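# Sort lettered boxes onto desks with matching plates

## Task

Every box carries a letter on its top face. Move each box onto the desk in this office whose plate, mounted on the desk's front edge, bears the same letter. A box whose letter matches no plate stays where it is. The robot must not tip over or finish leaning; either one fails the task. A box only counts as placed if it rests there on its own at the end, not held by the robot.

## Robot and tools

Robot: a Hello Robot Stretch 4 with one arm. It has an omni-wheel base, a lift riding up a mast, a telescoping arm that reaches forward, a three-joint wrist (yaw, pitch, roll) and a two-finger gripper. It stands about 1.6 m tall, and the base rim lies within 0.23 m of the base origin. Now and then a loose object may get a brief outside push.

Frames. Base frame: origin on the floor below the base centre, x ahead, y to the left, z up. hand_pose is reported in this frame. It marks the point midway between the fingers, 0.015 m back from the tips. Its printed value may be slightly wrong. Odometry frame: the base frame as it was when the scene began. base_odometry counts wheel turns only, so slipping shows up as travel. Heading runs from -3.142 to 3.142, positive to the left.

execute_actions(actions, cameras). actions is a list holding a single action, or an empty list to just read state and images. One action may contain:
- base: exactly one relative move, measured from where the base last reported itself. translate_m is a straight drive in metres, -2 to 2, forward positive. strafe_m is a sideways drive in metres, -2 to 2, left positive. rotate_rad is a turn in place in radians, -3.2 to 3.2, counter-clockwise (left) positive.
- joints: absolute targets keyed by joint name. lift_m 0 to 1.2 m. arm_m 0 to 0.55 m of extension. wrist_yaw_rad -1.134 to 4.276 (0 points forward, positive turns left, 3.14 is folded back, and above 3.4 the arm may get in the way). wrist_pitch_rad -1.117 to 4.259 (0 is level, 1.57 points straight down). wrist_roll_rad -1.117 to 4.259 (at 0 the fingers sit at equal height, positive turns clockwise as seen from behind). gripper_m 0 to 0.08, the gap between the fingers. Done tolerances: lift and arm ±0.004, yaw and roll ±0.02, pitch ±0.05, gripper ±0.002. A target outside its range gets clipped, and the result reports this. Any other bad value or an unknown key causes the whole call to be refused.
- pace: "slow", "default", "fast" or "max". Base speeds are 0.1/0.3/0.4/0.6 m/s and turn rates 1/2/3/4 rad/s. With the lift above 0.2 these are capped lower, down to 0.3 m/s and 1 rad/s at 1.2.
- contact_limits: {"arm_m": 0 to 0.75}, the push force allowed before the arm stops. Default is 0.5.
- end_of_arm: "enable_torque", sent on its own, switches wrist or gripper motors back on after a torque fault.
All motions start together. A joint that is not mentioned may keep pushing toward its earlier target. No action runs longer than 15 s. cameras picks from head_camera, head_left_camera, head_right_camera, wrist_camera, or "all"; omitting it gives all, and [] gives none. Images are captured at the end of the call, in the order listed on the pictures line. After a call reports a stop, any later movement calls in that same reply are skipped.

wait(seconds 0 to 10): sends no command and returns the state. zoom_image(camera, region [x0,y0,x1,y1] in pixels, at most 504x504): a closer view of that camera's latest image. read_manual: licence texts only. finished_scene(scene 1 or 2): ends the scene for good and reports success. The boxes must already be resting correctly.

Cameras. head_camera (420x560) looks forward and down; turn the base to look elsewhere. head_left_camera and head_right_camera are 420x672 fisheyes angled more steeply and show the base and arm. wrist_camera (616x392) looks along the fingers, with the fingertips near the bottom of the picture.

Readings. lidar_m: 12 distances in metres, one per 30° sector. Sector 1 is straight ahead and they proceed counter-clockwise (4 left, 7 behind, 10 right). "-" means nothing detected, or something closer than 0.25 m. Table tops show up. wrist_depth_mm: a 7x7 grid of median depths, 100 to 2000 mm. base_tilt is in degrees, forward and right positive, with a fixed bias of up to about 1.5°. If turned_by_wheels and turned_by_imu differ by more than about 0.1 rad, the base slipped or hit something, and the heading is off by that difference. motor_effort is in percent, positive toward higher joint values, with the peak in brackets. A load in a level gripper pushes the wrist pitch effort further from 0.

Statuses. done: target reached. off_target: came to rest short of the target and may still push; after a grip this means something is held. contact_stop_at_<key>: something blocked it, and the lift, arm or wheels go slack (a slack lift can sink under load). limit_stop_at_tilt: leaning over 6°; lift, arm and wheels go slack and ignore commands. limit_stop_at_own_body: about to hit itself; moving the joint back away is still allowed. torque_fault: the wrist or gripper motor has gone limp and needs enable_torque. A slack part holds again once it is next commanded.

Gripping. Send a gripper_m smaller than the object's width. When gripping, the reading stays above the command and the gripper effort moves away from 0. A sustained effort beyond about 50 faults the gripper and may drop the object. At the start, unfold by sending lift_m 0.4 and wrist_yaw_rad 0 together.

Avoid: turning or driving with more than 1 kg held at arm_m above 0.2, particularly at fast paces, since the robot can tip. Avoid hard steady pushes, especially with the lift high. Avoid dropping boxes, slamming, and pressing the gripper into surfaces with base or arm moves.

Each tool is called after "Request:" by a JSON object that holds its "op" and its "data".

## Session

Request:
{"op": "execute_actions", "data": {"actions": [{"joints":{"lift_m":0.65,"wrist_yaw_rad":0,"gripper_m":0.08}}], "cameras": ["head_camera","head_left_camera","head_right_camera"]}}

Scene clock: 2.57 s.
base_odometry: x=+0.000 y=+0.000 heading=+0.000 (m, m, rad; odometry frame)
turned_by_wheels: +0.000 (rad since the last result)
turned_by_imu: -0.001 (rad since the last result)
base_tilt: forward=+0.3 right=+0.3 (deg)
lidar_m: 0.90 0.99 1.48 2.14 1.03 0.81 0.80 0.86 0.81 0.79 0.86 0.92
base_status: not commanded
joint_positions: lift_m=+0.650 arm_m=-0.002 wrist_yaw_rad=+0.000 wrist_pitch_rad=+0.020 wrist_roll_rad=-0.007 gripper_m=+0.080
joint_status: all done
motor_effort: lift_m=+24(22) arm_m=-1(1) wrist_yaw_rad=-3(4) wrist_pitch_rad=-7(8) wrist_roll_rad=+0(0) gripper_m=+2(1) wheel_0=+0(0) wheel_1=+0(0) wheel_2=+0(0) (%)
hand_pose: x=+0.3817 y=-0.0873 z=+0.8237 quat_wxyz=(+1.000, -0.003, +0.010, +0.000) (m; base frame)
wrist_depth_mm: 759 723 707 683 654 627 615 / 759 732 707 683 661 634 621 / 759 732 707 691 661 640 621 / 768 741 715 691 661 640 627 / 778 750 715 691 668 647 634 / 778 741 149 691 668 392 627 / - - 430 707 676 - -
pictures: head_camera, head_left_camera, head_right_camera
Images, in order (width x height): head_camera 420x560, head_left_camera 420x672, head_right_camera 420x672.

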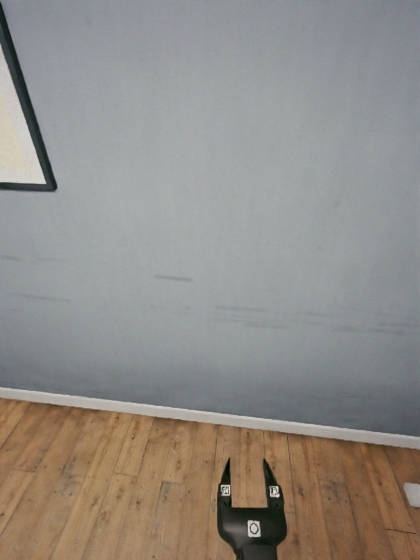

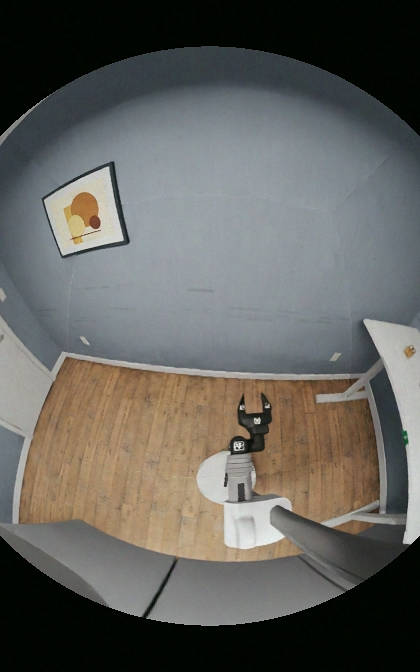

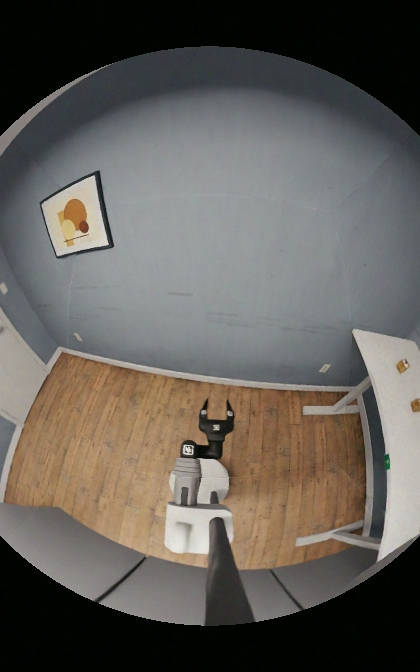

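Request:
{"op": "execute_actions", "data": {"actions": [{"base":{"rotate_rad":-1.6},"joints":{"lift_m":1.0,"wrist_pitch_rad":1.0}}], "cameras": ["head_camera","wrist_camera"]}}

Scene clock: 6.63 s.
base_odometry: x=+0.000 y=+0.000 heading=-1.600 (m, m, rad; odometry frame)
turned_by_wheels: -1.600 (rad since the last result)
turned_by_imu: -1.565 (rad since the last result)
base_tilt: forward=+0.5 right=+0.3 (deg)
lidar_m: 0.79 0.86 0.93 0.91 0.97 1.42 2.15 1.05 0.78 0.79 0.84 0.82
base_status: done
joint_positions: lift_m=+1.000 arm_m=-0.002 wrist_yaw_rad=+0.000 wrist_pitch_rad=+1.001 wrist_roll_rad=-0.007 gripper_m=+0.080
joint_status: all done
motor_effort: lift_m=+23(27) arm_m=-1(1) wrist_yaw_rad=-1(3) wrist_pitch_rad=-1(5) wrist_roll_rad=+0(0) gripper_m=+3(1) wheel_0=+1(6) wheel_1=+1(7) wheel_2=+0(5) (%)
hand_pose: x=+0.2837 y=-0.0874 z=+0.9987 quat_wxyz=(+0.877, -0.003, +0.480, +0.002) (m; base frame)
wrist_depth_mm: 1160 1430 1537 1499 1430 1366 1160 / 1205 1464 1618 1618 1576 1537 1229 / 1229 1464 1464 1499 1499 1430 1255 / 1255 1308 1336 1336 1336 1308 1229 / 1182 1229 1229 1229 1205 1205 1160 / 1160 1138 149 1138 1118 627 1098 / - - 609 1078 1060 - -
pictures: head_camera, wrist_camera
Images, in order (width x height): head_camera 420x560, wrist_camera 616x392.

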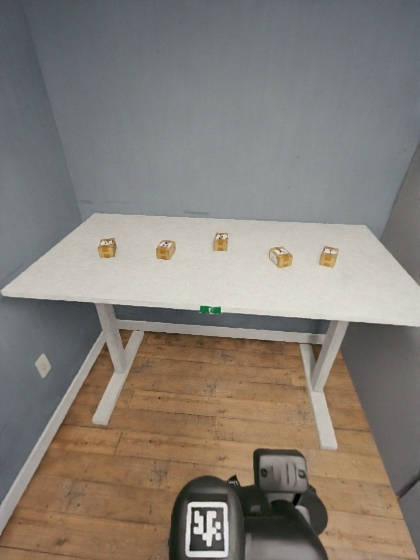

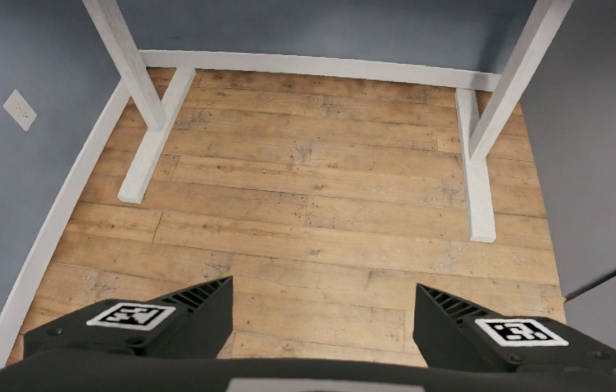

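Request:
{"op": "execute_actions", "data": {"actions": [{"base":{"translate_m":0.3},"joints":{"lift_m":1.2,"wrist_pitch_rad":0.7}}], "cameras": ["head_camera","wrist_camera"]}}

Scene clock: 10.73 s.
base_odometry: x=-0.009 y=-0.300 heading=-1.600 (m, m, rad; odometry frame)
turned_by_wheels: +0.000 (rad since the last result)
turned_by_imu: -0.002 (rad since the last result)
base_tilt: forward=+0.4 right=+0.3 (deg)
lidar_m: 0.50 0.58 0.83 0.88 0.94 1.38 2.46 1.08 0.83 0.80 0.67 0.51
base_status: done
joint_positions: lift_m=+1.200 arm_m=-0.002 wrist_yaw_rad=+0.000 wrist_pitch_rad=+0.703 wrist_roll_rad=-0.007 gripper_m=+0.080
joint_status: all done
motor_effort: lift_m=+23(27) arm_m=-1(1) wrist_yaw_rad=-1(2) wrist_pitch_rad=-5(9) wrist_roll_rad=+0(1) gripper_m=-1(1) wheel_0=+0(5) wheel_1=-1(5) wheel_2=+2(6) (%)
hand_pose: x=+0.3314 y=-0.0874 z=+1.2404 quat_wxyz=(+0.939, -0.003, +0.344, +0.001) (m; base frame)
wrist_depth_mm: 1078 1060 1025 1008 976 946 904 / 1025 976 960 946 946 976 946 / 723 768 732 741 768 759 768 / 640 640 640 640 634 634 634 / 544 549 549 549 544 544 539 / 1160 500 149 492 477 309 480 / - - 768 1397 1397 - -
pictures: head_camera, wrist_camera
Images, in order (width x height): head_camera 420x560, wrist_camera 616x392.

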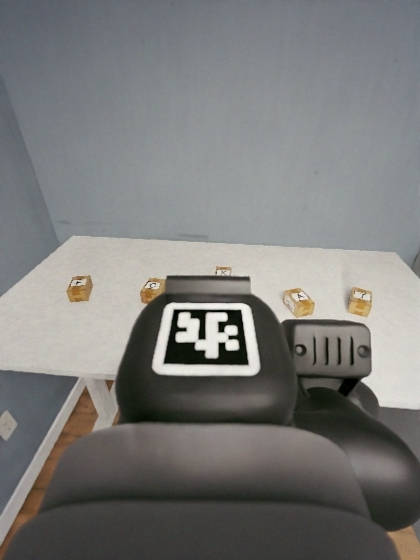

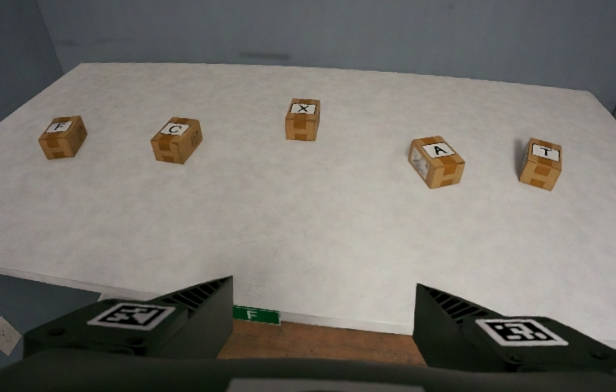

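Request:
{"op": "execute_actions", "data": {"actions": [{"base":{"rotate_rad":3.14},"joints":{"lift_m":0.6,"wrist_pitch_rad":0.2}}], "cameras": ["head_camera","head_left_camera"]}}

Scene clock: 17.77 s.
base_odometry: x=-0.009 y=-0.300 heading=+1.540 (m, m, rad; odometry frame)
turned_by_wheels: +3.140 (rad since the last result)
turned_by_imu: +3.065 (rad since the last result)
base_tilt: forward=+0.4 right=+0.3 (deg)
lidar_m: 2.42 1.09 0.83 0.81 0.68 0.50 0.51 0.52 0.78 0.87 0.95 1.35
base_status: done
joint_positions: lift_m=+0.600 arm_m=-0.002 wrist_yaw_rad=+0.000 wrist_pitch_rad=+0.203 wrist_roll_rad=-0.007 gripper_m=+0.080
joint_status: all done
motor_effort: lift_m=+15(18) arm_m=-1(1) wrist_yaw_rad=-1(0) wrist_pitch_rad=-8(15) wrist_roll_rad=+0(0) gripper_m=+2(0) wheel_0=-1(5) wheel_1=-1(5) wheel_2=+0(7) (%)
hand_pose: x=+0.3774 y=-0.0874 z=+0.7356 quat_wxyz=(+0.995, -0.003, +0.102, +0.000) (m; base frame)
wrist_depth_mm: 1060 - - - - 1983 1430 / 1078 - - - - - 1430 / 1098 - - - - - 1397 / 1118 - - - - - 1397 / 1138 1983 - - - - 1366 / 1060 1366 149 1537 1464 866 1336 / - - 699 1308 1281 - -
pictures: head_camera, head_left_camera
Images, in order (width x height): head_camera 420x560, head_left_camera 420x672.

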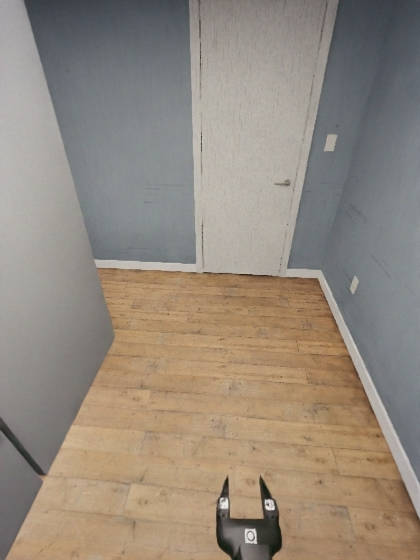

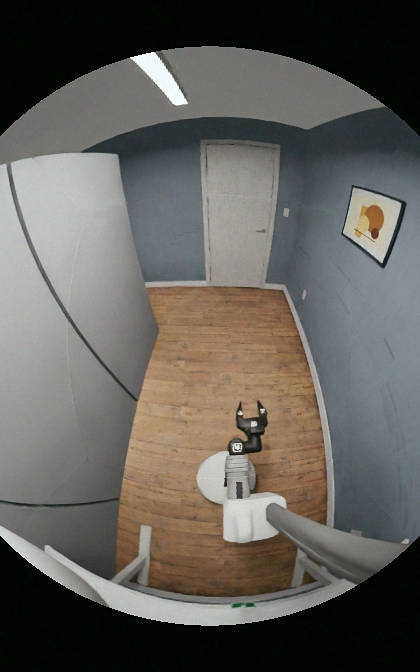

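Request:
{"op": "execute_actions", "data": {"actions": [{"base":{"translate_m":1.7},"pace":"fast"}], "cameras": []}}

Request:
{"op": "execute_actions", "data": {"actions": [{"base":{"rotate_rad":1.5}}], "cameras": ["head_camera","head_left_camera"]}}

Scene clock: 26.80 s.
base_odometry: x=+0.043 y=+1.399 heading=+1.540 (m, m, rad; odometry frame)
turned_by_wheels: +0.000 (rad since the last result)
turned_by_imu: -0.009 (rad since the last result)
base_tilt: forward=+0.4 right=+0.3 (deg)
lidar_m: 0.74 0.80 1.19 0.74 0.76 1.08 2.64 1.35 1.00 0.99 0.98 0.76
base_status: done
joint_positions: lift_m=+0.600 arm_m=-0.002 wrist_yaw_rad=+0.000 wrist_pitch_rad=+0.203 wrist_roll_rad=-0.007 gripper_m=+0.080
joint_status: not commanded
motor_effort: lift_m=+15(15) arm_m=-1(1) wrist_yaw_rad=-1(0) wrist_pitch_rad=-8(9) wrist_roll_rad=-1(0) gripper_m=+1(0) wheel_0=+0(7) wheel_1=+0(5) wheel_2=+0(12) (%)
hand_pose: x=+0.3774 y=-0.0874 z=+0.7356 quat_wxyz=(+0.995, -0.003, +0.102, +0.000) (m; base frame)
wrist_depth_mm: 530 517 488 477 469 455 449 / 549 535 500 496 480 469 459 / 569 554 521 508 496 484 469 / 591 574 535 525 517 500 488 / 615 597 559 544 530 517 508 / 640 609 149 564 549 332 521 / - - 366 574 564 - -
pictures: none
No camera images: the call's "cameras" was empty. Leave "cameras" out to get every camera's image.

Scene clock: 28.80 s.
base_odometry: x=+0.043 y=+1.399 heading=+3.040 (m, m, rad; odometry frame)
turned_by_wheels: +1.500 (rad since the last result)
turned_by_imu: +1.465 (rad since the last result)
base_tilt: forward=+0.4 right=+0.3 (deg)
lidar_m: 0.74 0.71 1.00 2.23 1.46 1.06 1.00 1.04 0.77 0.74 0.76 1.08
base_status: done
joint_positions: lift_m=+0.600 arm_m=-0.002 wrist_yaw_rad=+0.000 wrist_pitch_rad=+0.203 wrist_roll_rad=-0.007 gripper_m=+0.080
joint_status: not commanded
motor_effort: lift_m=+15(15) arm_m=-1(1) wrist_yaw_rad=-2(3) wrist_pitch_rad=-8(6) wrist_roll_rad=+0(0) gripper_m=-1(1) wheel_0=+1(5) wheel_1=+1(6) wheel_2=+0(8) (%)
hand_pose: x=+0.3774 y=-0.0874 z=+0.7356 quat_wxyz=(+0.995, -0.003, +0.102, +0.000) (m; base frame)
wrist_depth_mm: 452 512 - - - 1499 1025 / 462 525 - - - 1537 1042 / 477 539 - - - 1499 1042 / 496 544 - - - 1499 1042 / 512 539 1863 - - 1537 1042 / 530 525 149 1576 1499 661 991 / - - 707 1308 1281 - -
pictures: head_camera, head_left_camera
Images, in order (width x height): head_camera 420x560, head_left_camera 420x672.

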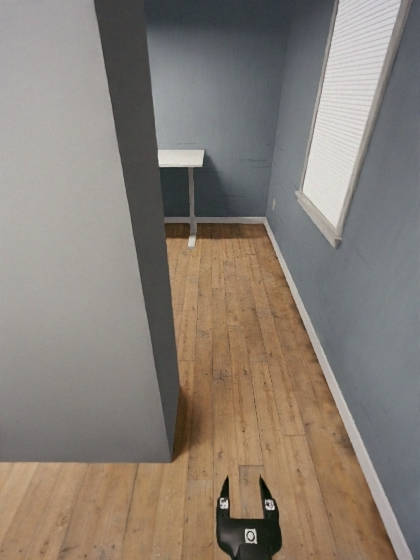

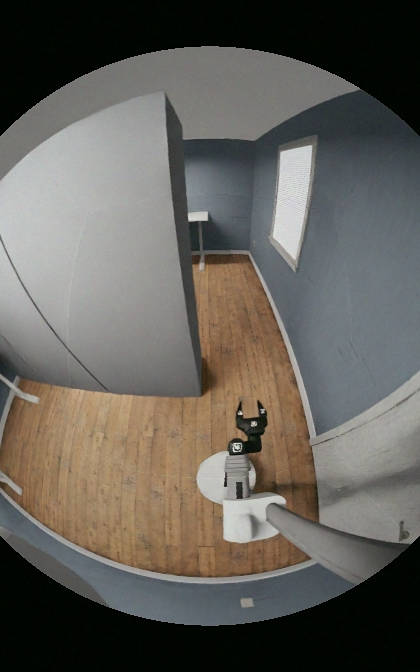

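Request:
{"op": "execute_actions", "data": {"actions": [{"base":{"strafe_m":-0.3}}], "cameras": []}}

Request:
{"op": "execute_actions", "data": {"actions": [{"base":{"translate_m":1.0}}], "cameras": ["head_camera","head_left_camera"]}}

Scene clock: 35.93 s.
base_odometry: x=+0.074 y=+1.698 heading=+3.040 (m, m, rad; odometry frame)
turned_by_wheels: +0.000 (rad since the last result)
turned_by_imu: -0.003 (rad since the last result)
base_tilt: forward=+0.4 right=+0.3 (deg)
lidar_m: 1.67 0.85 1.01 2.52 1.42 1.05 0.99 0.60 0.47 0.44 0.45 0.65
base_status: done
joint_positions: lift_m=+0.600 arm_m=-0.002 wrist_yaw_rad=+0.000 wrist_pitch_rad=+0.203 wrist_roll_rad=-0.007 gripper_m=+0.080
joint_status: not commanded
motor_effort: lift_m=+15(16) arm_m=-1(1) wrist_yaw_rad=-1(1) wrist_pitch_rad=-7(7) wrist_roll_rad=+0(0) gripper_m=+3(1) wheel_0=+0(9) wheel_1=+2(9) wheel_2=+0(0) (%)
hand_pose: x=+0.3774 y=-0.0874 z=+0.7356 quat_wxyz=(+0.995, -0.003, +0.102, +0.000) (m; base frame)
wrist_depth_mm: 741 - - - 1863 854 585 / 759 - - - 1921 854 591 / 778 - - - 1921 866 591 / 778 - - - 1808 866 585 / 778 1983 - - 1808 842 580 / 741 991 149 1576 1499 410 559 / - - 699 1308 1281 - -
pictures: none
No camera images: the call's "cameras" was empty. Leave "cameras" out to get every camera's image.

Scene clock: 40.73 s.
base_odometry: x=-0.921 y=+1.799 heading=+3.040 (m, m, rad; odometry frame)
turned_by_wheels: +0.000 (rad since the last result)
turned_by_imu: -0.005 (rad since the last result)
base_tilt: forward=+0.4 right=+0.3 (deg)
lidar_m: 1.71 2.02 0.48 0.47 0.49 2.11 1.93 0.66 0.47 0.43 0.46 0.64
base_status: done
joint_positions: lift_m=+0.600 arm_m=-0.002 wrist_yaw_rad=+0.000 wrist_pitch_rad=+0.203 wrist_roll_rad=-0.007 gripper_m=+0.080
joint_status: not commanded
motor_effort: lift_m=+15(15) arm_m=-1(1) wrist_yaw_rad=-2(1) wrist_pitch_rad=-8(10) wrist_roll_rad=+0(0) gripper_m=-1(0) wheel_0=+1(5) wheel_1=-1(5) wheel_2=+2(10) (%)
hand_pose: x=+0.3774 y=-0.0874 z=+0.7356 quat_wxyz=(+0.995, -0.003, +0.102, +0.000) (m; base frame)
wrist_depth_mm: - - - - 1863 798 569 / - - - - 1863 820 554 / - - - - 1808 788 539 / - - - - 1808 820 569 / - - - - 1756 820 559 / 1537 1576 149 1576 1464 397 539 / - - 707 1308 1281 - -
pictures: head_camera, head_left_camera
Images, in order (width x height): head_camera 420x560, head_left_camera 420x672.

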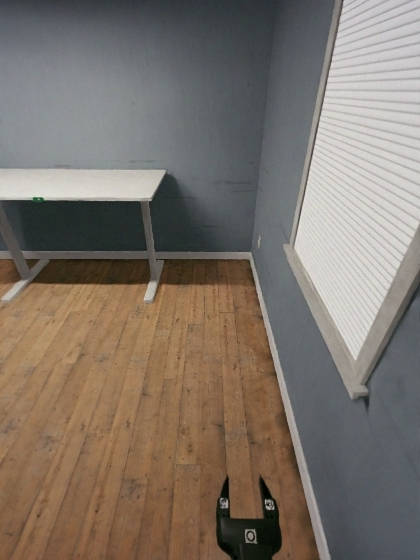

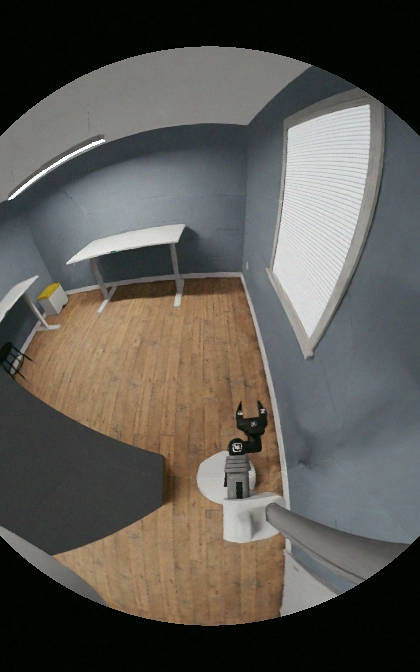

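Request:
{"op": "execute_actions", "data": {"actions": [{"base":{"translate_m":0.7}}], "cameras": []}}

Request:
{"op": "execute_actions", "data": {"actions": [{"base":{"rotate_rad":0.75},"joints":{"lift_m":0.75}}], "cameras": ["head_camera","wrist_camera"]}}

Scene clock: 47.60 s.
base_odometry: x=-1.618 y=+1.869 heading=+3.041 (m, m, rad; odometry frame)
turned_by_wheels: +0.000 (rad since the last result)
turned_by_imu: -0.005 (rad since the last result)
base_tilt: forward=+0.4 right=+0.3 (deg)
lidar_m: 1.63 1.28 1.76 2.16 0.75 0.71 1.80 0.66 0.43 0.39 0.42 0.59
base_status: done
joint_positions: lift_m=+0.600 arm_m=-0.002 wrist_yaw_rad=+0.000 wrist_pitch_rad=+0.203 wrist_roll_rad=-0.007 gripper_m=+0.080
joint_status: not commanded
motor_effort: lift_m=+15(15) arm_m=-1(1) wrist_yaw_rad=-1(1) wrist_pitch_rad=-8(7) wrist_roll_rad=+0(0) gripper_m=-1(0) wheel_0=+1(5) wheel_1=+0(6) wheel_2=+1(9) (%)
hand_pose: x=+0.3774 y=-0.0874 z=+0.7356 quat_wxyz=(+0.995, -0.003, +0.102, +0.000) (m; base frame)
wrist_depth_mm: 1708 1708 1708 1661 1661 788 564 / 1281 1308 1708 1756 1661 798 544 / 1756 1756 1808 1756 1708 798 525 / 1863 1863 1808 1808 1708 798 554 / 1863 1921 1863 1921 1708 788 544 / 1576 1537 149 1576 1430 387 521 / - - 699 1308 1281 - -
pictures: none
No camera images: the call's "cameras" was empty. Leave "cameras" out to get every camera's image.

Scene clock: 49.30 s.
base_odometry: x=-1.618 y=+1.869 heading=-2.492 (m, m, rad; odometry frame)
turned_by_wheels: +0.750 (rad since the last result)
turned_by_imu: +0.732 (rad since the last result)
base_tilt: forward=+0.4 right=+0.3 (deg)
lidar_m: 1.38 2.53 1.14 0.72 0.91 1.03 0.53 0.40 0.40 0.47 0.77 1.28
base_status: done
joint_positions: lift_m=+0.750 arm_m=-0.002 wrist_yaw_rad=+0.000 wrist_pitch_rad=+0.203 wrist_roll_rad=-0.007 gripper_m=+0.080
joint_status: all done
motor_effort: lift_m=+23(26) arm_m=-1(1) wrist_yaw_rad=-1(2) wrist_pitch_rad=-9(7) wrist_roll_rad=+0(0) gripper_m=+0(0) wheel_0=+1(6) wheel_1=+1(5) wheel_2=+1(6) (%)
hand_pose: x=+0.3774 y=-0.0874 z=+0.8849 quat_wxyz=(+0.995, -0.003, +0.101, +0.000) (m; base frame)
wrist_depth_mm: - - - - 1863 1618 1430 / - - - - 1921 1661 1464 / - - - - 1921 1661 1464 / - - - - - 1661 1537 / - - - - - 1708 1576 / 1863 1863 149 1863 1708 759 1537 / - - 820 1537 1499 - -
pictures: head_camera, wrist_camera
Images, in order (width x height): head_camera 420x560, wrist_camera 616x392.

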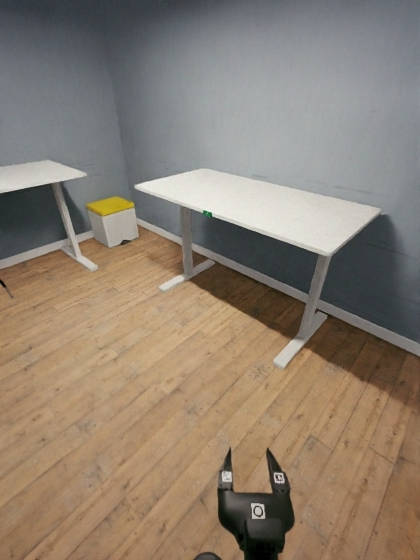

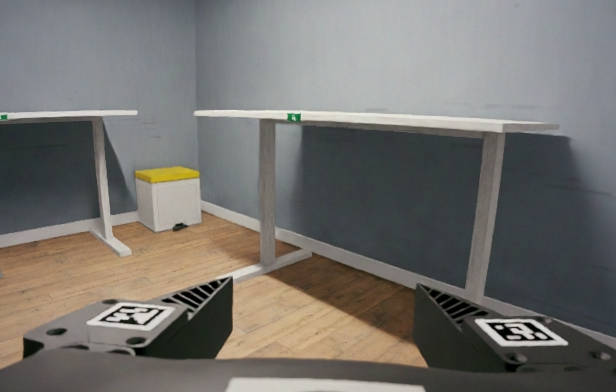

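Request:
{"op": "zoom_image", "data": {"camera": "wrist_camera", "region": [0,100,320,135]}}

Region (0, 100, 320, 135) of wrist_camera's 616x392 image, scaled by 1.575; it fills the top 55 rows of this view, and the rest is white.

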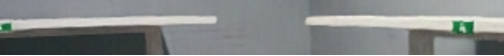

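Request:
{"op": "execute_actions", "data": {"actions": [{"base":{"translate_m":0.6}}], "cameras": ["wrist_camera"]}}

Request:
{"op": "execute_actions", "data": {"actions": [{"base":{"rotate_rad":0.5}}], "cameras": ["head_camera","wrist_camera"]}}

Scene clock: 56.63 s.
base_odometry: x=-2.095 y=+1.506 heading=-2.492 (m, m, rad; odometry frame)
turned_by_wheels: +0.000 (rad since the last result)
turned_by_imu: -0.004 (rad since the last result)
base_tilt: forward=+0.4 right=+0.4 (deg)
lidar_m: 0.90 1.54 2.11 1.15 0.97 1.97 0.98 0.81 0.79 0.94 1.55 0.78
base_status: done
joint_positions: lift_m=+0.750 arm_m=-0.002 wrist_yaw_rad=+0.000 wrist_pitch_rad=+0.203 wrist_roll_rad=-0.007 gripper_m=+0.080
joint_status: not commanded
motor_effort: lift_m=+23(24) arm_m=-1(1) wrist_yaw_rad=-2(2) wrist_pitch_rad=-8(8) wrist_roll_rad=+0(1) gripper_m=+0(0) wheel_0=+1(5) wheel_1=+0(6) wheel_2=+2(9) (%)
hand_pose: x=+0.3774 y=-0.0874 z=+0.8849 quat_wxyz=(+0.995, -0.003, +0.101, +0.000) (m; base frame)
wrist_depth_mm: - - - 1808 1464 1229 1078 / - - - 1808 1499 1229 1098 / - - - 1756 1160 1182 715 / - - - 1921 1537 1308 1118 / - - - - 1618 1336 1160 / 1808 1863 149 1808 1618 707 1182 / - - 820 1537 1499 - -
pictures: wrist_camera
Images, in order (width x height): wrist_camera 616x392.

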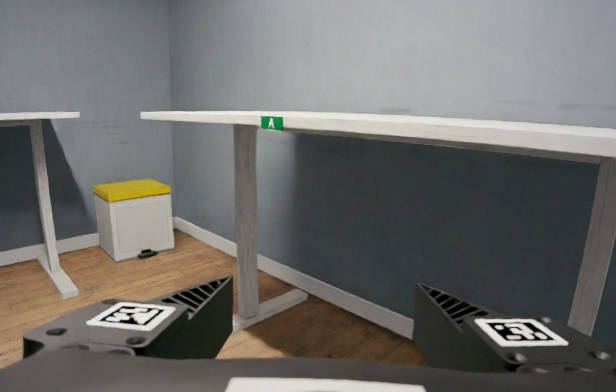

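Scene clock: 57.93 s.
base_odometry: x=-2.095 y=+1.506 heading=-1.992 (m, m, rad; odometry frame)
turned_by_wheels: +0.500 (rad since the last result)
turned_by_imu: +0.488 (rad since the last result)
base_tilt: forward=+0.4 right=+0.3 (deg)
lidar_m: 1.43 2.11 1.18 0.95 2.02 1.04 0.80 0.80 0.93 1.50 0.78 0.88
base_status: done
joint_positions: lift_m=+0.750 arm_m=-0.002 wrist_yaw_rad=+0.000 wrist_pitch_rad=+0.203 wrist_roll_rad=-0.007 gripper_m=+0.080
joint_status: not commanded
motor_effort: lift_m=+24(24) arm_m=-1(1) wrist_yaw_rad=-2(2) wrist_pitch_rad=-8(9) wrist_roll_rad=+0(0) gripper_m=-1(0) wheel_0=+0(6) wheel_1=-1(4) wheel_2=+0(8) (%)
hand_pose: x=+0.3774 y=-0.0874 z=+0.8849 quat_wxyz=(+0.995, -0.003, +0.101, +0.000) (m; base frame)
wrist_depth_mm: - - - - - 1863 1430 / - - - - - 1863 1464 / - - - - - 1618 1397 / - - - - - 1708 1464 / - - - - - 1756 1464 / 1808 1863 149 1863 1756 831 1499 / - - 820 1537 1464 - -
pictures: head_camera, wrist_camera
Images, in order (width x height): head_camera 420x560, wrist_camera 616x392.

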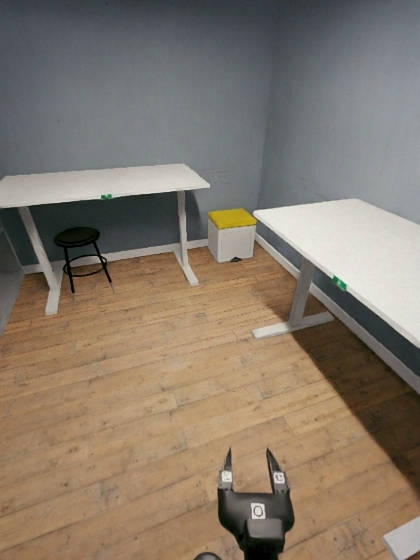

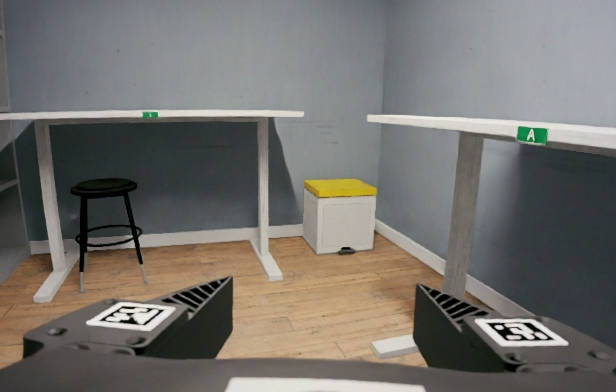

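Request:
{"op": "zoom_image", "data": {"camera": "wrist_camera", "region": [120,95,180,135]}}

Region (120, 95, 180, 135) of wrist_camera's 616x392 image, scaled by 8.400.

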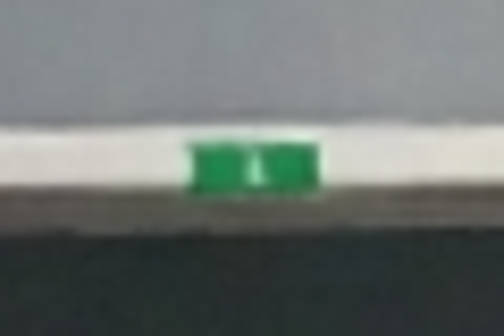

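Likely T, but get closer to confirm.

Request:
{"op": "execute_actions", "data": {"actions": [{"base":{"rotate_rad":0.4}}], "cameras": []}}

Request:
{"op": "execute_actions", "data": {"actions": [{"base":{"translate_m":0.8}}], "cameras": ["wrist_camera"]}}

Scene clock: 65.07 s.
base_odometry: x=-2.095 y=+1.506 heading=-1.592 (m, m, rad; odometry frame)
turned_by_wheels: +0.400 (rad since the last result)
turned_by_imu: +0.390 (rad since the last result)
base_tilt: forward=+0.4 right=+0.3 (deg)
lidar_m: 2.11 1.28 0.97 0.95 1.15 0.82 0.81 0.86 1.28 0.78 0.83 1.22
base_status: done
joint_positions: lift_m=+0.750 arm_m=-0.002 wrist_yaw_rad=+0.000 wrist_pitch_rad=+0.203 wrist_roll_rad=-0.007 gripper_m=+0.080
joint_status: not commanded
motor_effort: lift_m=+24(23) arm_m=-1(1) wrist_yaw_rad=-1(2) wrist_pitch_rad=-9(8) wrist_roll_rad=+0(0) gripper_m=+1(0) wheel_0=+1(4) wheel_1=+1(6) wheel_2=+2(9) (%)
hand_pose: x=+0.3774 y=-0.0874 z=+0.8849 quat_wxyz=(+0.995, -0.003, +0.101, +0.000) (m; base frame)
wrist_depth_mm: 1661 1708 - - - - - / 1661 1756 - - - - - / 1756 1808 - - - - - / 1661 1808 - - - - - / 1863 1863 - - - - - / 1708 1756 149 1808 1756 991 1921 / - - 809 1537 1499 - -
pictures: none
No camera images: the call's "cameras" was empty. Leave "cameras" out to get every camera's image.

Scene clock: 69.23 s.
base_odometry: x=-2.112 y=+0.707 heading=-1.592 (m, m, rad; odometry frame)
turned_by_wheels: +0.000 (rad since the last result)
turned_by_imu: -0.004 (rad since the last result)
base_tilt: forward=+0.4 right=+0.3 (deg)
lidar_m: 1.30 1.23 0.92 0.91 0.96 1.70 1.64 1.14 0.84 0.82 0.89 1.36
base_status: done
joint_positions: lift_m=+0.750 arm_m=-0.002 wrist_yaw_rad=+0.000 wrist_pitch_rad=+0.203 wrist_roll_rad=-0.007 gripper_m=+0.080
joint_status: not commanded
motor_effort: lift_m=+23(23) arm_m=-1(1) wrist_yaw_rad=-2(2) wrist_pitch_rad=-9(8) wrist_roll_rad=+0(0) gripper_m=-1(0) wheel_0=+0(5) wheel_1=+0(6) wheel_2=+0(9) (%)
hand_pose: x=+0.3774 y=-0.0874 z=+0.8849 quat_wxyz=(+0.995, -0.003, +0.101, +0.000) (m; base frame)
wrist_depth_mm: 1708 1756 1756 1708 1661 1618 1618 / 1661 1808 1863 1756 1708 1708 1661 / 1756 1863 1863 1863 1808 1756 1756 / 1661 1921 1921 1921 1863 1863 1756 / 1756 - - 1983 1921 1863 1537 / 1618 1756 149 1808 1756 809 1430 / - - 831 1537 1499 - -
pictures: wrist_camera
Images, in order (width x height): wrist_camera 616x392.

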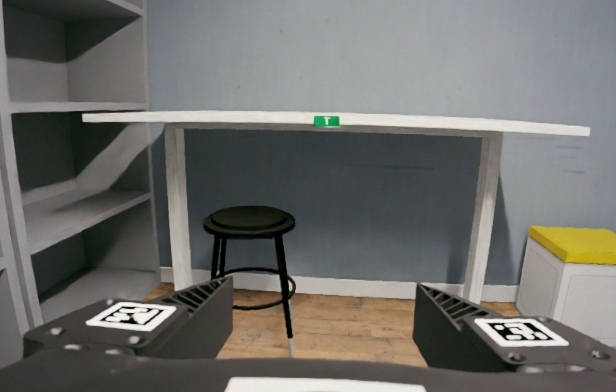

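Request:
{"op": "execute_actions", "data": {"actions": [{"base":{"translate_m":-0.8},"joints":{"lift_m":0.3},"pace":"fast"}], "cameras": []}}

Request:
{"op": "execute_actions", "data": {"actions": [{"base":{"rotate_rad":-0.9}}], "cameras": []}}

Request:
{"op": "execute_actions", "data": {"actions": [{"base":{"translate_m":-0.6},"pace":"fast"}], "cameras": []}}

Request:
{"op": "execute_actions", "data": {"actions": [{"base":{"rotate_rad":-0.75}}], "cameras": []}}

Request:
{"op": "execute_actions", "data": {"actions": [{"base":{"translate_m":-1.7},"pace":"fast"}], "cameras": []}}

Request:
{"op": "execute_actions", "data": {"actions": [{"base":{"strafe_m":0.3}}], "cameras": []}}

Request:
{"op": "execute_actions", "data": {"actions": [{"base":{"rotate_rad":1.64}}], "cameras": []}}

Request:
{"op": "execute_actions", "data": {"actions": [{"base":{"translate_m":1.7},"joints":{"lift_m":1.2,"wrist_pitch_rad":1.57}}], "cameras": ["head_camera","wrist_camera"]}}

Scene clock: 79.43 s.
base_odometry: x=-2.095 y=+1.506 heading=-1.591 (m, m, rad; odometry frame)
turned_by_wheels: +0.000 (rad since the last result)
turned_by_imu: +0.001 (rad since the last result)
base_tilt: forward=+0.4 right=+0.3 (deg)
lidar_m: 2.11 1.30 0.98 0.95 1.16 0.83 0.81 0.87 1.29 0.78 0.82 1.20
base_status: done
joint_positions: lift_m=+0.300 arm_m=-0.002 wrist_yaw_rad=+0.000 wrist_pitch_rad=+0.203 wrist_roll_rad=-0.007 gripper_m=+0.080
joint_status: all done
motor_effort: lift_m=+15(19) arm_m=-1(1) wrist_yaw_rad=-1(2) wrist_pitch_rad=-7(7) wrist_roll_rad=+0(0) gripper_m=+0(0) wheel_0=+2(5) wheel_1=+1(7) wheel_2=+1(13) (%)
hand_pose: x=+0.3774 y=-0.0874 z=+0.4356 quat_wxyz=(+0.995, -0.003, +0.101, +0.000) (m; base frame)
wrist_depth_mm: 1661 1708 - - - - - / 1661 1756 - - - - - / 1756 1808 - - - - - / 1661 1808 - - - - - / 1229 1336 1366 1397 1397 1397 1430 / 976 1025 149 991 931 569 1042 / - - 473 820 809 - -
pictures: none
No camera images: the call's "cameras" was empty. Leave "cameras" out to get every camera's image.

Scene clock: 81.07 s.
base_odometry: x=-2.095 y=+1.506 heading=-2.491 (m, m, rad; odometry frame)
turned_by_wheels: -0.900 (rad since the last result)
turned_by_imu: -0.880 (rad since the last result)
base_tilt: forward=+0.4 right=+0.3 (deg)
lidar_m: 0.90 1.51 2.11 1.17 0.97 1.95 0.96 0.80 0.80 0.94 1.58 0.78
base_status: done
joint_positions: lift_m=+0.300 arm_m=-0.002 wrist_yaw_rad=+0.000 wrist_pitch_rad=+0.203 wrist_roll_rad=-0.007 gripper_m=+0.080
joint_status: not commanded
motor_effort: lift_m=+15(15) arm_m=-1(1) wrist_yaw_rad=-1(1) wrist_pitch_rad=-8(6) wrist_roll_rad=+0(0) gripper_m=+0(2) wheel_0=+2(5) wheel_1=+0(6) wheel_2=+0(6) (%)
hand_pose: x=+0.3774 y=-0.0874 z=+0.4356 quat_wxyz=(+0.995, -0.003, +0.101, +0.000) (m; base frame)
wrist_depth_mm: - - - 1708 1464 1229 1098 / - - - 1808 1464 1255 1098 / - - - 1863 1537 1281 1138 / 1921 - - 1863 1576 1308 1138 / 1308 1336 1397 1366 1397 1308 1160 / 991 1008 149 991 960 569 1042 / - - 473 831 820 - -
pictures: none
No camera images: the call's "cameras" was empty. Leave "cameras" out to get every camera's image.

Scene clock: 83.93 s.
base_odometry: x=-1.618 y=+1.870 heading=-2.491 (m, m, rad; odometry frame)
turned_by_wheels: +0.000 (rad since the last result)
turned_by_imu: +0.001 (rad since the last result)
base_tilt: forward=+0.4 right=+0.4 (deg)
lidar_m: 1.39 2.52 1.13 0.71 0.93 1.04 0.53 0.40 0.40 0.45 0.78 1.30
base_status: done
joint_positions: lift_m=+0.300 arm_m=-0.002 wrist_yaw_rad=+0.000 wrist_pitch_rad=+0.203 wrist_roll_rad=-0.007 gripper_m=+0.080
joint_status: not commanded
motor_effort: lift_m=+15(15) arm_m=-1(1) wrist_yaw_rad=-2(1) wrist_pitch_rad=-8(6) wrist_roll_rad=+0(0) gripper_m=+2(1) wheel_0=+2(6) wheel_1=+2(6) wheel_2=+1(11) (%)
hand_pose: x=+0.3774 y=-0.0874 z=+0.4356 quat_wxyz=(+0.995, -0.003, +0.101, +0.000) (m; base frame)
wrist_depth_mm: - - - 1921 1808 1499 1430 / - - - - 1921 1661 1464 / - - - - - 1708 1464 / - - - - - 1661 1499 / 1308 1336 1366 1397 1397 1336 1397 / 976 1008 149 991 946 569 1060 / - - 473 831 809 - -
pictures: none
No camera images: the call's "cameras" was empty. Leave "cameras" out to get every camera's image.

Scene clock: 85.43 s.
base_odometry: x=-1.618 y=+1.870 heading=+3.042 (m, m, rad; odometry frame)
turned_by_wheels: -0.750 (rad since the last result)
turned_by_imu: -0.733 (rad since the last result)
base_tilt: forward=+0.4 right=+0.3 (deg)
lidar_m: 1.63 1.30 1.79 2.16 0.76 0.72 1.77 0.65 0.44 0.39 0.41 0.57
base_status: done
joint_positions: lift_m=+0.300 arm_m=-0.002 wrist_yaw_rad=+0.000 wrist_pitch_rad=+0.203 wrist_roll_rad=-0.007 gripper_m=+0.080
joint_status: not commanded
motor_effort: lift_m=+15(16) arm_m=-1(1) wrist_yaw_rad=-2(1) wrist_pitch_rad=-9(8) wrist_roll_rad=+0(0) gripper_m=+0(2) wheel_0=+1(5) wheel_1=+0(5) wheel_2=+0(4) (%)
hand_pose: x=+0.3774 y=-0.0874 z=+0.4356 quat_wxyz=(+0.995, -0.003, +0.101, +0.000) (m; base frame)
wrist_depth_mm: 1708 1661 1708 1661 1661 798 564 / 1756 1661 1708 1708 1708 798 549 / 1808 1808 1756 1808 1756 809 554 / 1863 1808 1808 1808 1708 798 554 / 1281 1336 1366 1397 1281 788 544 / 991 1008 149 1008 946 387 525 / - - 473 820 809 - -
pictures: none
No camera images: the call's "cameras" was empty. Leave "cameras" out to get every camera's image.

Scene clock: 91.03 s.
base_odometry: x=+0.074 y=+1.701 heading=+3.043 (m, m, rad; odometry frame)
turned_by_wheels: +0.000 (rad since the last result)
turned_by_imu: +0.003 (rad since the last result)
base_tilt: forward=+0.4 right=+0.3 (deg)
lidar_m: 1.69 0.86 1.00 2.51 1.43 1.05 1.00 0.60 0.44 0.42 0.44 0.67
base_status: done
joint_positions: lift_m=+0.300 arm_m=-0.002 wrist_yaw_rad=+0.000 wrist_pitch_rad=+0.203 wrist_roll_rad=-0.007 gripper_m=+0.080
joint_status: not commanded
motor_effort: lift_m=+16(16) arm_m=-1(1) wrist_yaw_rad=-1(1) wrist_pitch_rad=-8(7) wrist_roll_rad=+0(0) gripper_m=+0(0) wheel_0=+1(6) wheel_1=+2(5) wheel_2=-1(9) (%)
hand_pose: x=+0.3774 y=-0.0874 z=+0.4356 quat_wxyz=(+0.995, -0.003, +0.101, +0.000) (m; base frame)
wrist_depth_mm: 750 - - - 1921 854 580 / 768 - - - 1863 854 585 / 778 - - - 1921 854 585 / 778 - - - 1808 854 585 / 788 1255 1397 1366 1336 854 580 / 741 991 149 991 946 404 554 / - - 469 831 809 - -
pictures: none
No camera images: the call's "cameras" was empty. Leave "cameras" out to get every camera's image.

Scene clock: 93.37 s.
base_odometry: x=+0.044 y=+1.402 heading=+3.042 (m, m, rad; odometry frame)
turned_by_wheels: +0.000 (rad since the last result)
turned_by_imu: +0.000 (rad since the last result)
base_tilt: forward=+0.4 right=+0.4 (deg)
lidar_m: 0.72 0.73 1.01 2.20 1.47 1.06 1.01 1.05 0.77 0.72 0.75 1.09
base_status: done
joint_positions: lift_m=+0.300 arm_m=-0.002 wrist_yaw_rad=+0.000 wrist_pitch_rad=+0.203 wrist_roll_rad=-0.007 gripper_m=+0.080
joint_status: not commanded
motor_effort: lift_m=+15(16) arm_m=-1(1) wrist_yaw_rad=-2(1) wrist_pitch_rad=-6(9) wrist_roll_rad=-1(0) gripper_m=+0(1) wheel_0=+1(7) wheel_1=-1(9) wheel_2=-1(2) (%)
hand_pose: x=+0.3774 y=-0.0874 z=+0.4356 quat_wxyz=(+0.995, -0.003, +0.101, +0.000) (m; base frame)
wrist_depth_mm: 452 517 - - - 1464 1042 / 466 530 - - - 1499 1025 / 480 539 - - - 1537 1042 / 496 549 1756 - - 1537 1042 / 517 549 1182 1366 1397 1308 1025 / 535 525 149 1008 946 569 976 / - - 473 820 809 - -
pictures: none
No camera images: the call's "cameras" was empty. Leave "cameras" out to get every camera's image.

Scene clock: 95.47 s.
base_odometry: x=+0.044 y=+1.402 heading=-1.601 (m, m, rad; odometry frame)
turned_by_wheels: +1.640 (rad since the last result)
turned_by_imu: +1.602 (rad since the last result)
base_tilt: forward=+0.4 right=+0.3 (deg)
lidar_m: 2.19 1.34 1.01 1.00 0.99 0.76 0.73 0.81 1.14 0.72 0.74 1.07
base_status: done
joint_positions: lift_m=+0.300 arm_m=-0.002 wrist_yaw_rad=+0.000 wrist_pitch_rad=+0.203 wrist_roll_rad=-0.007 gripper_m=+0.080
joint_status: not commanded
motor_effort: lift_m=+16(16) arm_m=-1(1) wrist_yaw_rad=-1(2) wrist_pitch_rad=-7(10) wrist_roll_rad=+0(1) gripper_m=+1(1) wheel_0=+0(7) wheel_1=+1(6) wheel_2=+0(6) (%)
hand_pose: x=+0.3775 y=-0.0874 z=+0.4356 quat_wxyz=(+0.995, -0.003, +0.101, +0.000) (m; base frame)
wrist_depth_mm: 1308 1808 - - - 1661 1078 / 1336 1808 - - - 1708 1078 / 1336 1863 - - - 1661 1098 / 1366 1756 - - - 1661 1098 / 1255 1336 1336 1397 1430 1336 1078 / 991 1025 149 991 960 569 991 / - - 473 831 809 - -
pictures: none
No camera images: the call's "cameras" was empty. Leave "cameras" out to get every camera's image.

Scene clock: 102.60 s.
base_odometry: x=-0.006 y=-0.297 heading=-1.601 (m, m, rad; odometry frame)
turned_by_wheels: +0.000 (rad since the last result)
turned_by_imu: -0.008 (rad since the last result)
base_tilt: forward=+0.4 right=+0.3 (deg)
lidar_m: 0.50 0.57 0.80 0.90 0.97 1.37 2.46 1.09 0.82 0.79 0.68 0.51
base_status: done
joint_positions: lift_m=+1.200 arm_m=-0.002 wrist_yaw_rad=+0.000 wrist_pitch_rad=+1.570 wrist_roll_rad=-0.007 gripper_m=+0.080
joint_status: all done
motor_effort: lift_m=+23(26) arm_m=-1(1) wrist_yaw_rad=-1(3) wrist_pitch_rad=+1(5) wrist_roll_rad=+0(1) gripper_m=+1(1) wheel_0=+0(5) wheel_1=+0(4) wheel_2=+0(10) (%)
hand_pose: x=+0.1694 y=-0.0874 z=+1.1652 quat_wxyz=(+0.707, -0.002, +0.707, +0.002) (m; base frame)
wrist_depth_mm: 1229 1308 1281 1281 1281 1255 1160 / 1255 1336 1308 1281 1255 1255 1160 / 1281 1308 1308 1281 1281 1281 1182 / 1308 1308 1308 1308 1281 1281 1118 / 1308 1336 1308 1098 1281 1255 1118 / 1255 1336 149 1098 1308 707 1060 / - - 732 1308 1308 - -
pictures: head_camera, wrist_camera
Images, in order (width x height): head_camera 420x560, wrist_camera 616x392.

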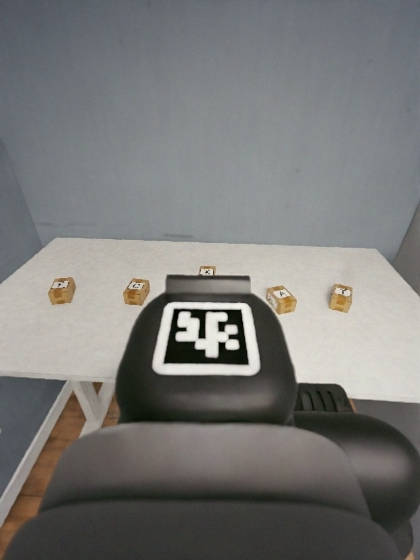

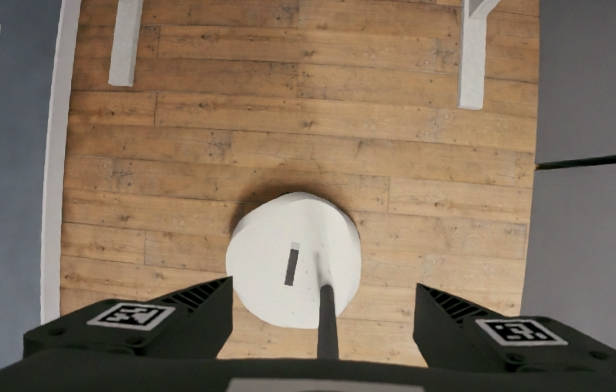

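Request:
{"op": "execute_actions", "data": {"actions": [{"base":{"strafe_m":-0.14},"joints":{"arm_m":0.38}}], "cameras": []}}

Request:
{"op": "execute_actions", "data": {"actions": [{"base":{"translate_m":0.15}}], "cameras": ["wrist_camera"]}}

Scene clock: 108.83 s.
base_odometry: x=-0.146 y=-0.293 heading=-1.600 (m, m, rad; odometry frame)
turned_by_wheels: +0.000 (rad since the last result)
turned_by_imu: -0.002 (rad since the last result)
base_tilt: forward=+0.5 right=+0.3 (deg)
lidar_m: 0.49 0.54 0.77 1.04 1.12 1.59 2.45 0.89 0.67 0.64 0.66 0.51
base_status: done
joint_positions: lift_m=+1.200 arm_m=+0.379 wrist_yaw_rad=+0.000 wrist_pitch_rad=+1.570 wrist_roll_rad=-0.007 gripper_m=+0.080
joint_status: all done
motor_effort: lift_m=+23(23) arm_m=+7(7) wrist_yaw_rad=-1(3) wrist_pitch_rad=+3(2) wrist_roll_rad=+0(1) gripper_m=-1(1) wheel_0=-2(8) wheel_1=+2(7) wheel_2=+1(2) (%)
hand_pose: x=+0.5499 y=-0.0874 z=+1.1652 quat_wxyz=(+0.707, -0.003, +0.707, +0.003) (m; base frame)
wrist_depth_mm: 366 366 359 355 349 347 345 / 368 364 359 357 351 349 345 / 368 366 362 359 355 349 347 / 373 366 364 357 355 349 349 / 373 368 366 359 355 353 347 / 1366 1366 149 1160 357 248 351 / - - 627 1098 1281 - -
pictures: none
No camera images: the call's "cameras" was empty. Leave "cameras" out to get every camera's image.

Scene clock: 110.67 s.
base_odometry: x=-0.151 y=-0.443 heading=-1.600 (m, m, rad; odometry frame)
turned_by_wheels: +0.000 (rad since the last result)
turned_by_imu: -0.001 (rad since the last result)
base_tilt: forward=+0.4 right=+0.3 (deg)
lidar_m: 0.33 0.38 0.55 1.04 1.11 1.57 2.61 0.91 0.67 0.64 0.47 0.35
base_status: done
joint_positions: lift_m=+1.200 arm_m=+0.379 wrist_yaw_rad=+0.000 wrist_pitch_rad=+1.570 wrist_roll_rad=-0.007 gripper_m=+0.080
joint_status: not commanded
motor_effort: lift_m=+23(23) arm_m=+6(7) wrist_yaw_rad=-2(1) wrist_pitch_rad=+3(1) wrist_roll_rad=+0(0) gripper_m=-1(1) wheel_0=+0(6) wheel_1=-1(5) wheel_2=+1(9) (%)
hand_pose: x=+0.5500 y=-0.0874 z=+1.1652 quat_wxyz=(+0.707, -0.003, +0.707, +0.003) (m; base frame)
wrist_depth_mm: 366 364 359 355 353 347 345 / 370 364 362 307 351 351 298 / 370 366 362 314 351 349 298 / 370 366 364 359 355 351 349 / 373 368 366 359 355 351 349 / 375 368 149 362 359 248 349 / - - 254 362 357 - -
pictures: wrist_camera
Images, in order (width x height): wrist_camera 616x392.

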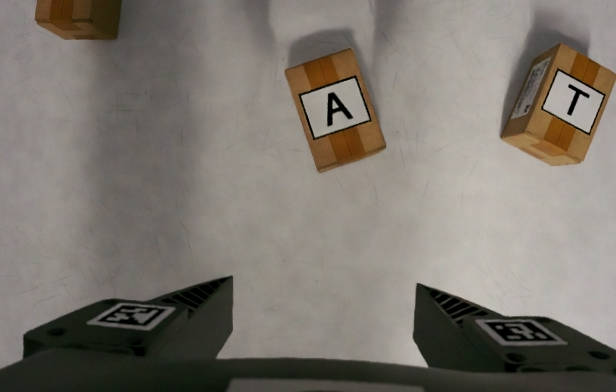

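Request:
{"op": "execute_actions", "data": {"actions": [{"joints":{"arm_m":0.51,"wrist_roll_rad":-0.31}}], "cameras": ["wrist_camera"]}}

Scene clock: 114.63 s.
base_odometry: x=-0.151 y=-0.443 heading=-1.600 (m, m, rad; odometry frame)
turned_by_wheels: +0.000 (rad since the last result)
turned_by_imu: -0.002 (rad since the last result)
base_tilt: forward=+0.4 right=+0.3 (deg)
lidar_m: 0.34 0.37 0.56 1.04 1.10 1.57 2.61 0.91 0.67 0.65 0.48 0.36
base_status: not commanded
joint_positions: lift_m=+1.200 arm_m=+0.509 wrist_yaw_rad=+0.000 wrist_pitch_rad=+1.570 wrist_roll_rad=-0.310 gripper_m=+0.080
joint_status: all done
motor_effort: lift_m=+23(23) arm_m=+7(3) wrist_yaw_rad=-1(1) wrist_pitch_rad=+2(3) wrist_roll_rad=-2(6) gripper_m=-2(2) wheel_0=+0(0) wheel_1=+0(1) wheel_2=+0(0) (%)
hand_pose: x=+0.6799 y=-0.0874 z=+1.1652 quat_wxyz=(+0.699, -0.109, +0.698, +0.109) (m; base frame)
wrist_depth_mm: 366 312 357 355 353 347 343 / 366 362 362 357 353 349 347 / 368 364 362 357 355 351 347 / 370 368 362 359 355 349 347 / 373 368 364 309 357 353 349 / 373 366 149 315 357 228 301 / - - 254 364 359 - -
pictures: wrist_camera
Images, in order (width x height): wrist_camera 616x392.

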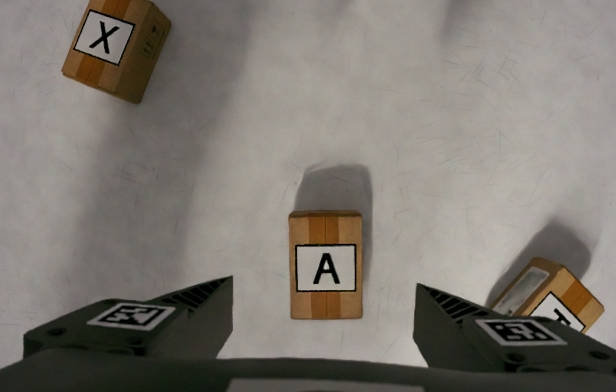

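Request:
{"op": "execute_actions", "data": {"actions": [{"joints":{"lift_m":1.02}}], "cameras": []}}

Request:
{"op": "execute_actions", "data": {"actions": [{"joints":{"gripper_m":0.02}}], "cameras": []}}

Request:
{"op": "execute_actions", "data": {"actions": [{"joints":{"lift_m":1.2}}], "cameras": ["wrist_camera"]}}

Scene clock: 120.03 s.
base_odometry: x=-0.151 y=-0.443 heading=-1.600 (m, m, rad; odometry frame)
turned_by_wheels: +0.000 (rad since the last result)
turned_by_imu: -0.002 (rad since the last result)
base_tilt: forward=+0.4 right=+0.3 (deg)
lidar_m: 0.33 0.39 0.54 1.02 1.10 1.58 2.62 0.89 0.67 0.65 0.47 0.36
base_status: not commanded
joint_positions: lift_m=+1.020 arm_m=+0.509 wrist_yaw_rad=+0.000 wrist_pitch_rad=+1.570 wrist_roll_rad=-0.310 gripper_m=+0.080
joint_status: all done
motor_effort: lift_m=+14(16) arm_m=+7(7) wrist_yaw_rad=-2(1) wrist_pitch_rad=+0(3) wrist_roll_rad=-2(1) gripper_m=+1(1) wheel_0=+0(0) wheel_1=-1(0) wheel_2=+0(0) (%)
hand_pose: x=+0.6799 y=-0.0874 z=+0.9859 quat_wxyz=(+0.699, -0.109, +0.698, +0.109) (m; base frame)
wrist_depth_mm: 183 182 180 179 177 175 - / 185 183 181 179 177 175 174 / 185 183 181 179 178 176 175 / 186 183 182 180 178 177 175 / 186 184 182 133 148 177 176 / 187 185 132 131 130 160 - / - - 132 131 130 - -
pictures: none
No camera images: the call's "cameras" was empty. Leave "cameras" out to get every camera's image.

Scene clock: 121.03 s.
base_odometry: x=-0.151 y=-0.443 heading=-1.600 (m, m, rad; odometry frame)
turned_by_wheels: +0.000 (rad since the last result)
turned_by_imu: +0.000 (rad since the last result)
base_tilt: forward=+0.5 right=+0.3 (deg)
lidar_m: 0.33 0.39 0.54 1.03 1.12 1.56 2.60 0.89 0.67 0.66 0.47 0.35
base_status: not commanded
joint_positions: lift_m=+1.020 arm_m=+0.509 wrist_yaw_rad=+0.000 wrist_pitch_rad=+1.570 wrist_roll_rad=-0.310 gripper_m=+0.059
joint_status: gripper_m off_target (ended at +0.059, target +0.020)
on_its_own: gripper_m is held at +0.053, not at your +0.020, by its contact guard: the fingers met something
motor_effort: lift_m=+15(14) arm_m=+7(7) wrist_yaw_rad=-1(2) wrist_pitch_rad=+2(3) wrist_roll_rad=-1(1) gripper_m=-43(52) wheel_0=+0(0) wheel_1=-1(0) wheel_2=+0(0) (%)
hand_pose: x=+0.6799 y=-0.0874 z=+0.9859 quat_wxyz=(+0.699, -0.109, +0.698, +0.109) (m; base frame)
wrist_depth_mm: 183 182 180 179 177 175 - / 185 182 181 179 177 175 174 / 185 183 181 180 178 176 174 / 186 183 182 180 178 176 175 / 186 185 182 133 178 177 176 / 187 185 132 131 130 177 177 / - - - 131 130 - -
pictures: none
No camera images: the call's "cameras" was empty. Leave "cameras" out to get every camera's image.

Scene clock: 122.87 s.
base_odometry: x=-0.151 y=-0.443 heading=-1.600 (m, m, rad; odometry frame)
turned_by_wheels: +0.000 (rad since the last result)
turned_by_imu: -0.001 (rad since the last result)
base_tilt: forward=+0.5 right=+0.3 (deg)
lidar_m: 0.33 0.37 0.54 1.04 1.10 1.58 2.62 0.89 0.67 0.65 0.48 0.35
base_status: not commanded
joint_positions: lift_m=+1.200 arm_m=+0.509 wrist_yaw_rad=+0.000 wrist_pitch_rad=+1.570 wrist_roll_rad=-0.310 gripper_m=+0.059
joint_status: all done
on_its_own: gripper_m is held at +0.053, not at your +0.020, by its contact guard: the fingers met something
motor_effort: lift_m=+24(23) arm_m=+7(7) wrist_yaw_rad=-1(2) wrist_pitch_rad=+1(3) wrist_roll_rad=-1(2) gripper_m=-43(44) wheel_0=+0(0) wheel_1=-1(1) wheel_2=+0(0) (%)
hand_pose: x=+0.6799 y=-0.0874 z=+1.1651 quat_wxyz=(+0.699, -0.109, +0.698, +0.109) (m; base frame)
wrist_depth_mm: 366 314 359 355 351 349 345 / 368 362 359 355 351 347 347 / 366 366 359 357 353 351 347 / 370 366 362 357 355 351 349 / 370 368 364 133 355 351 349 / 373 370 132 131 130 338 301 / - - - 131 130 - -
pictures: wrist_camera
Images, in order (width x height): wrist_camera 616x392.

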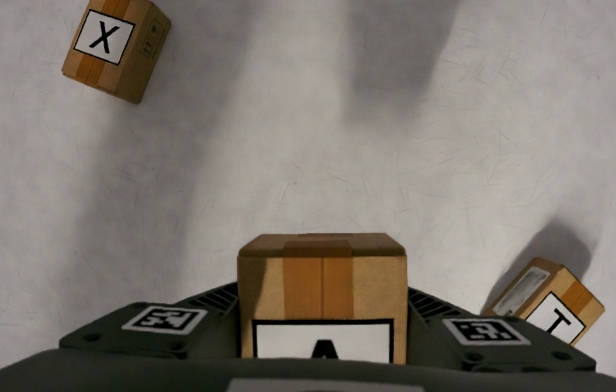

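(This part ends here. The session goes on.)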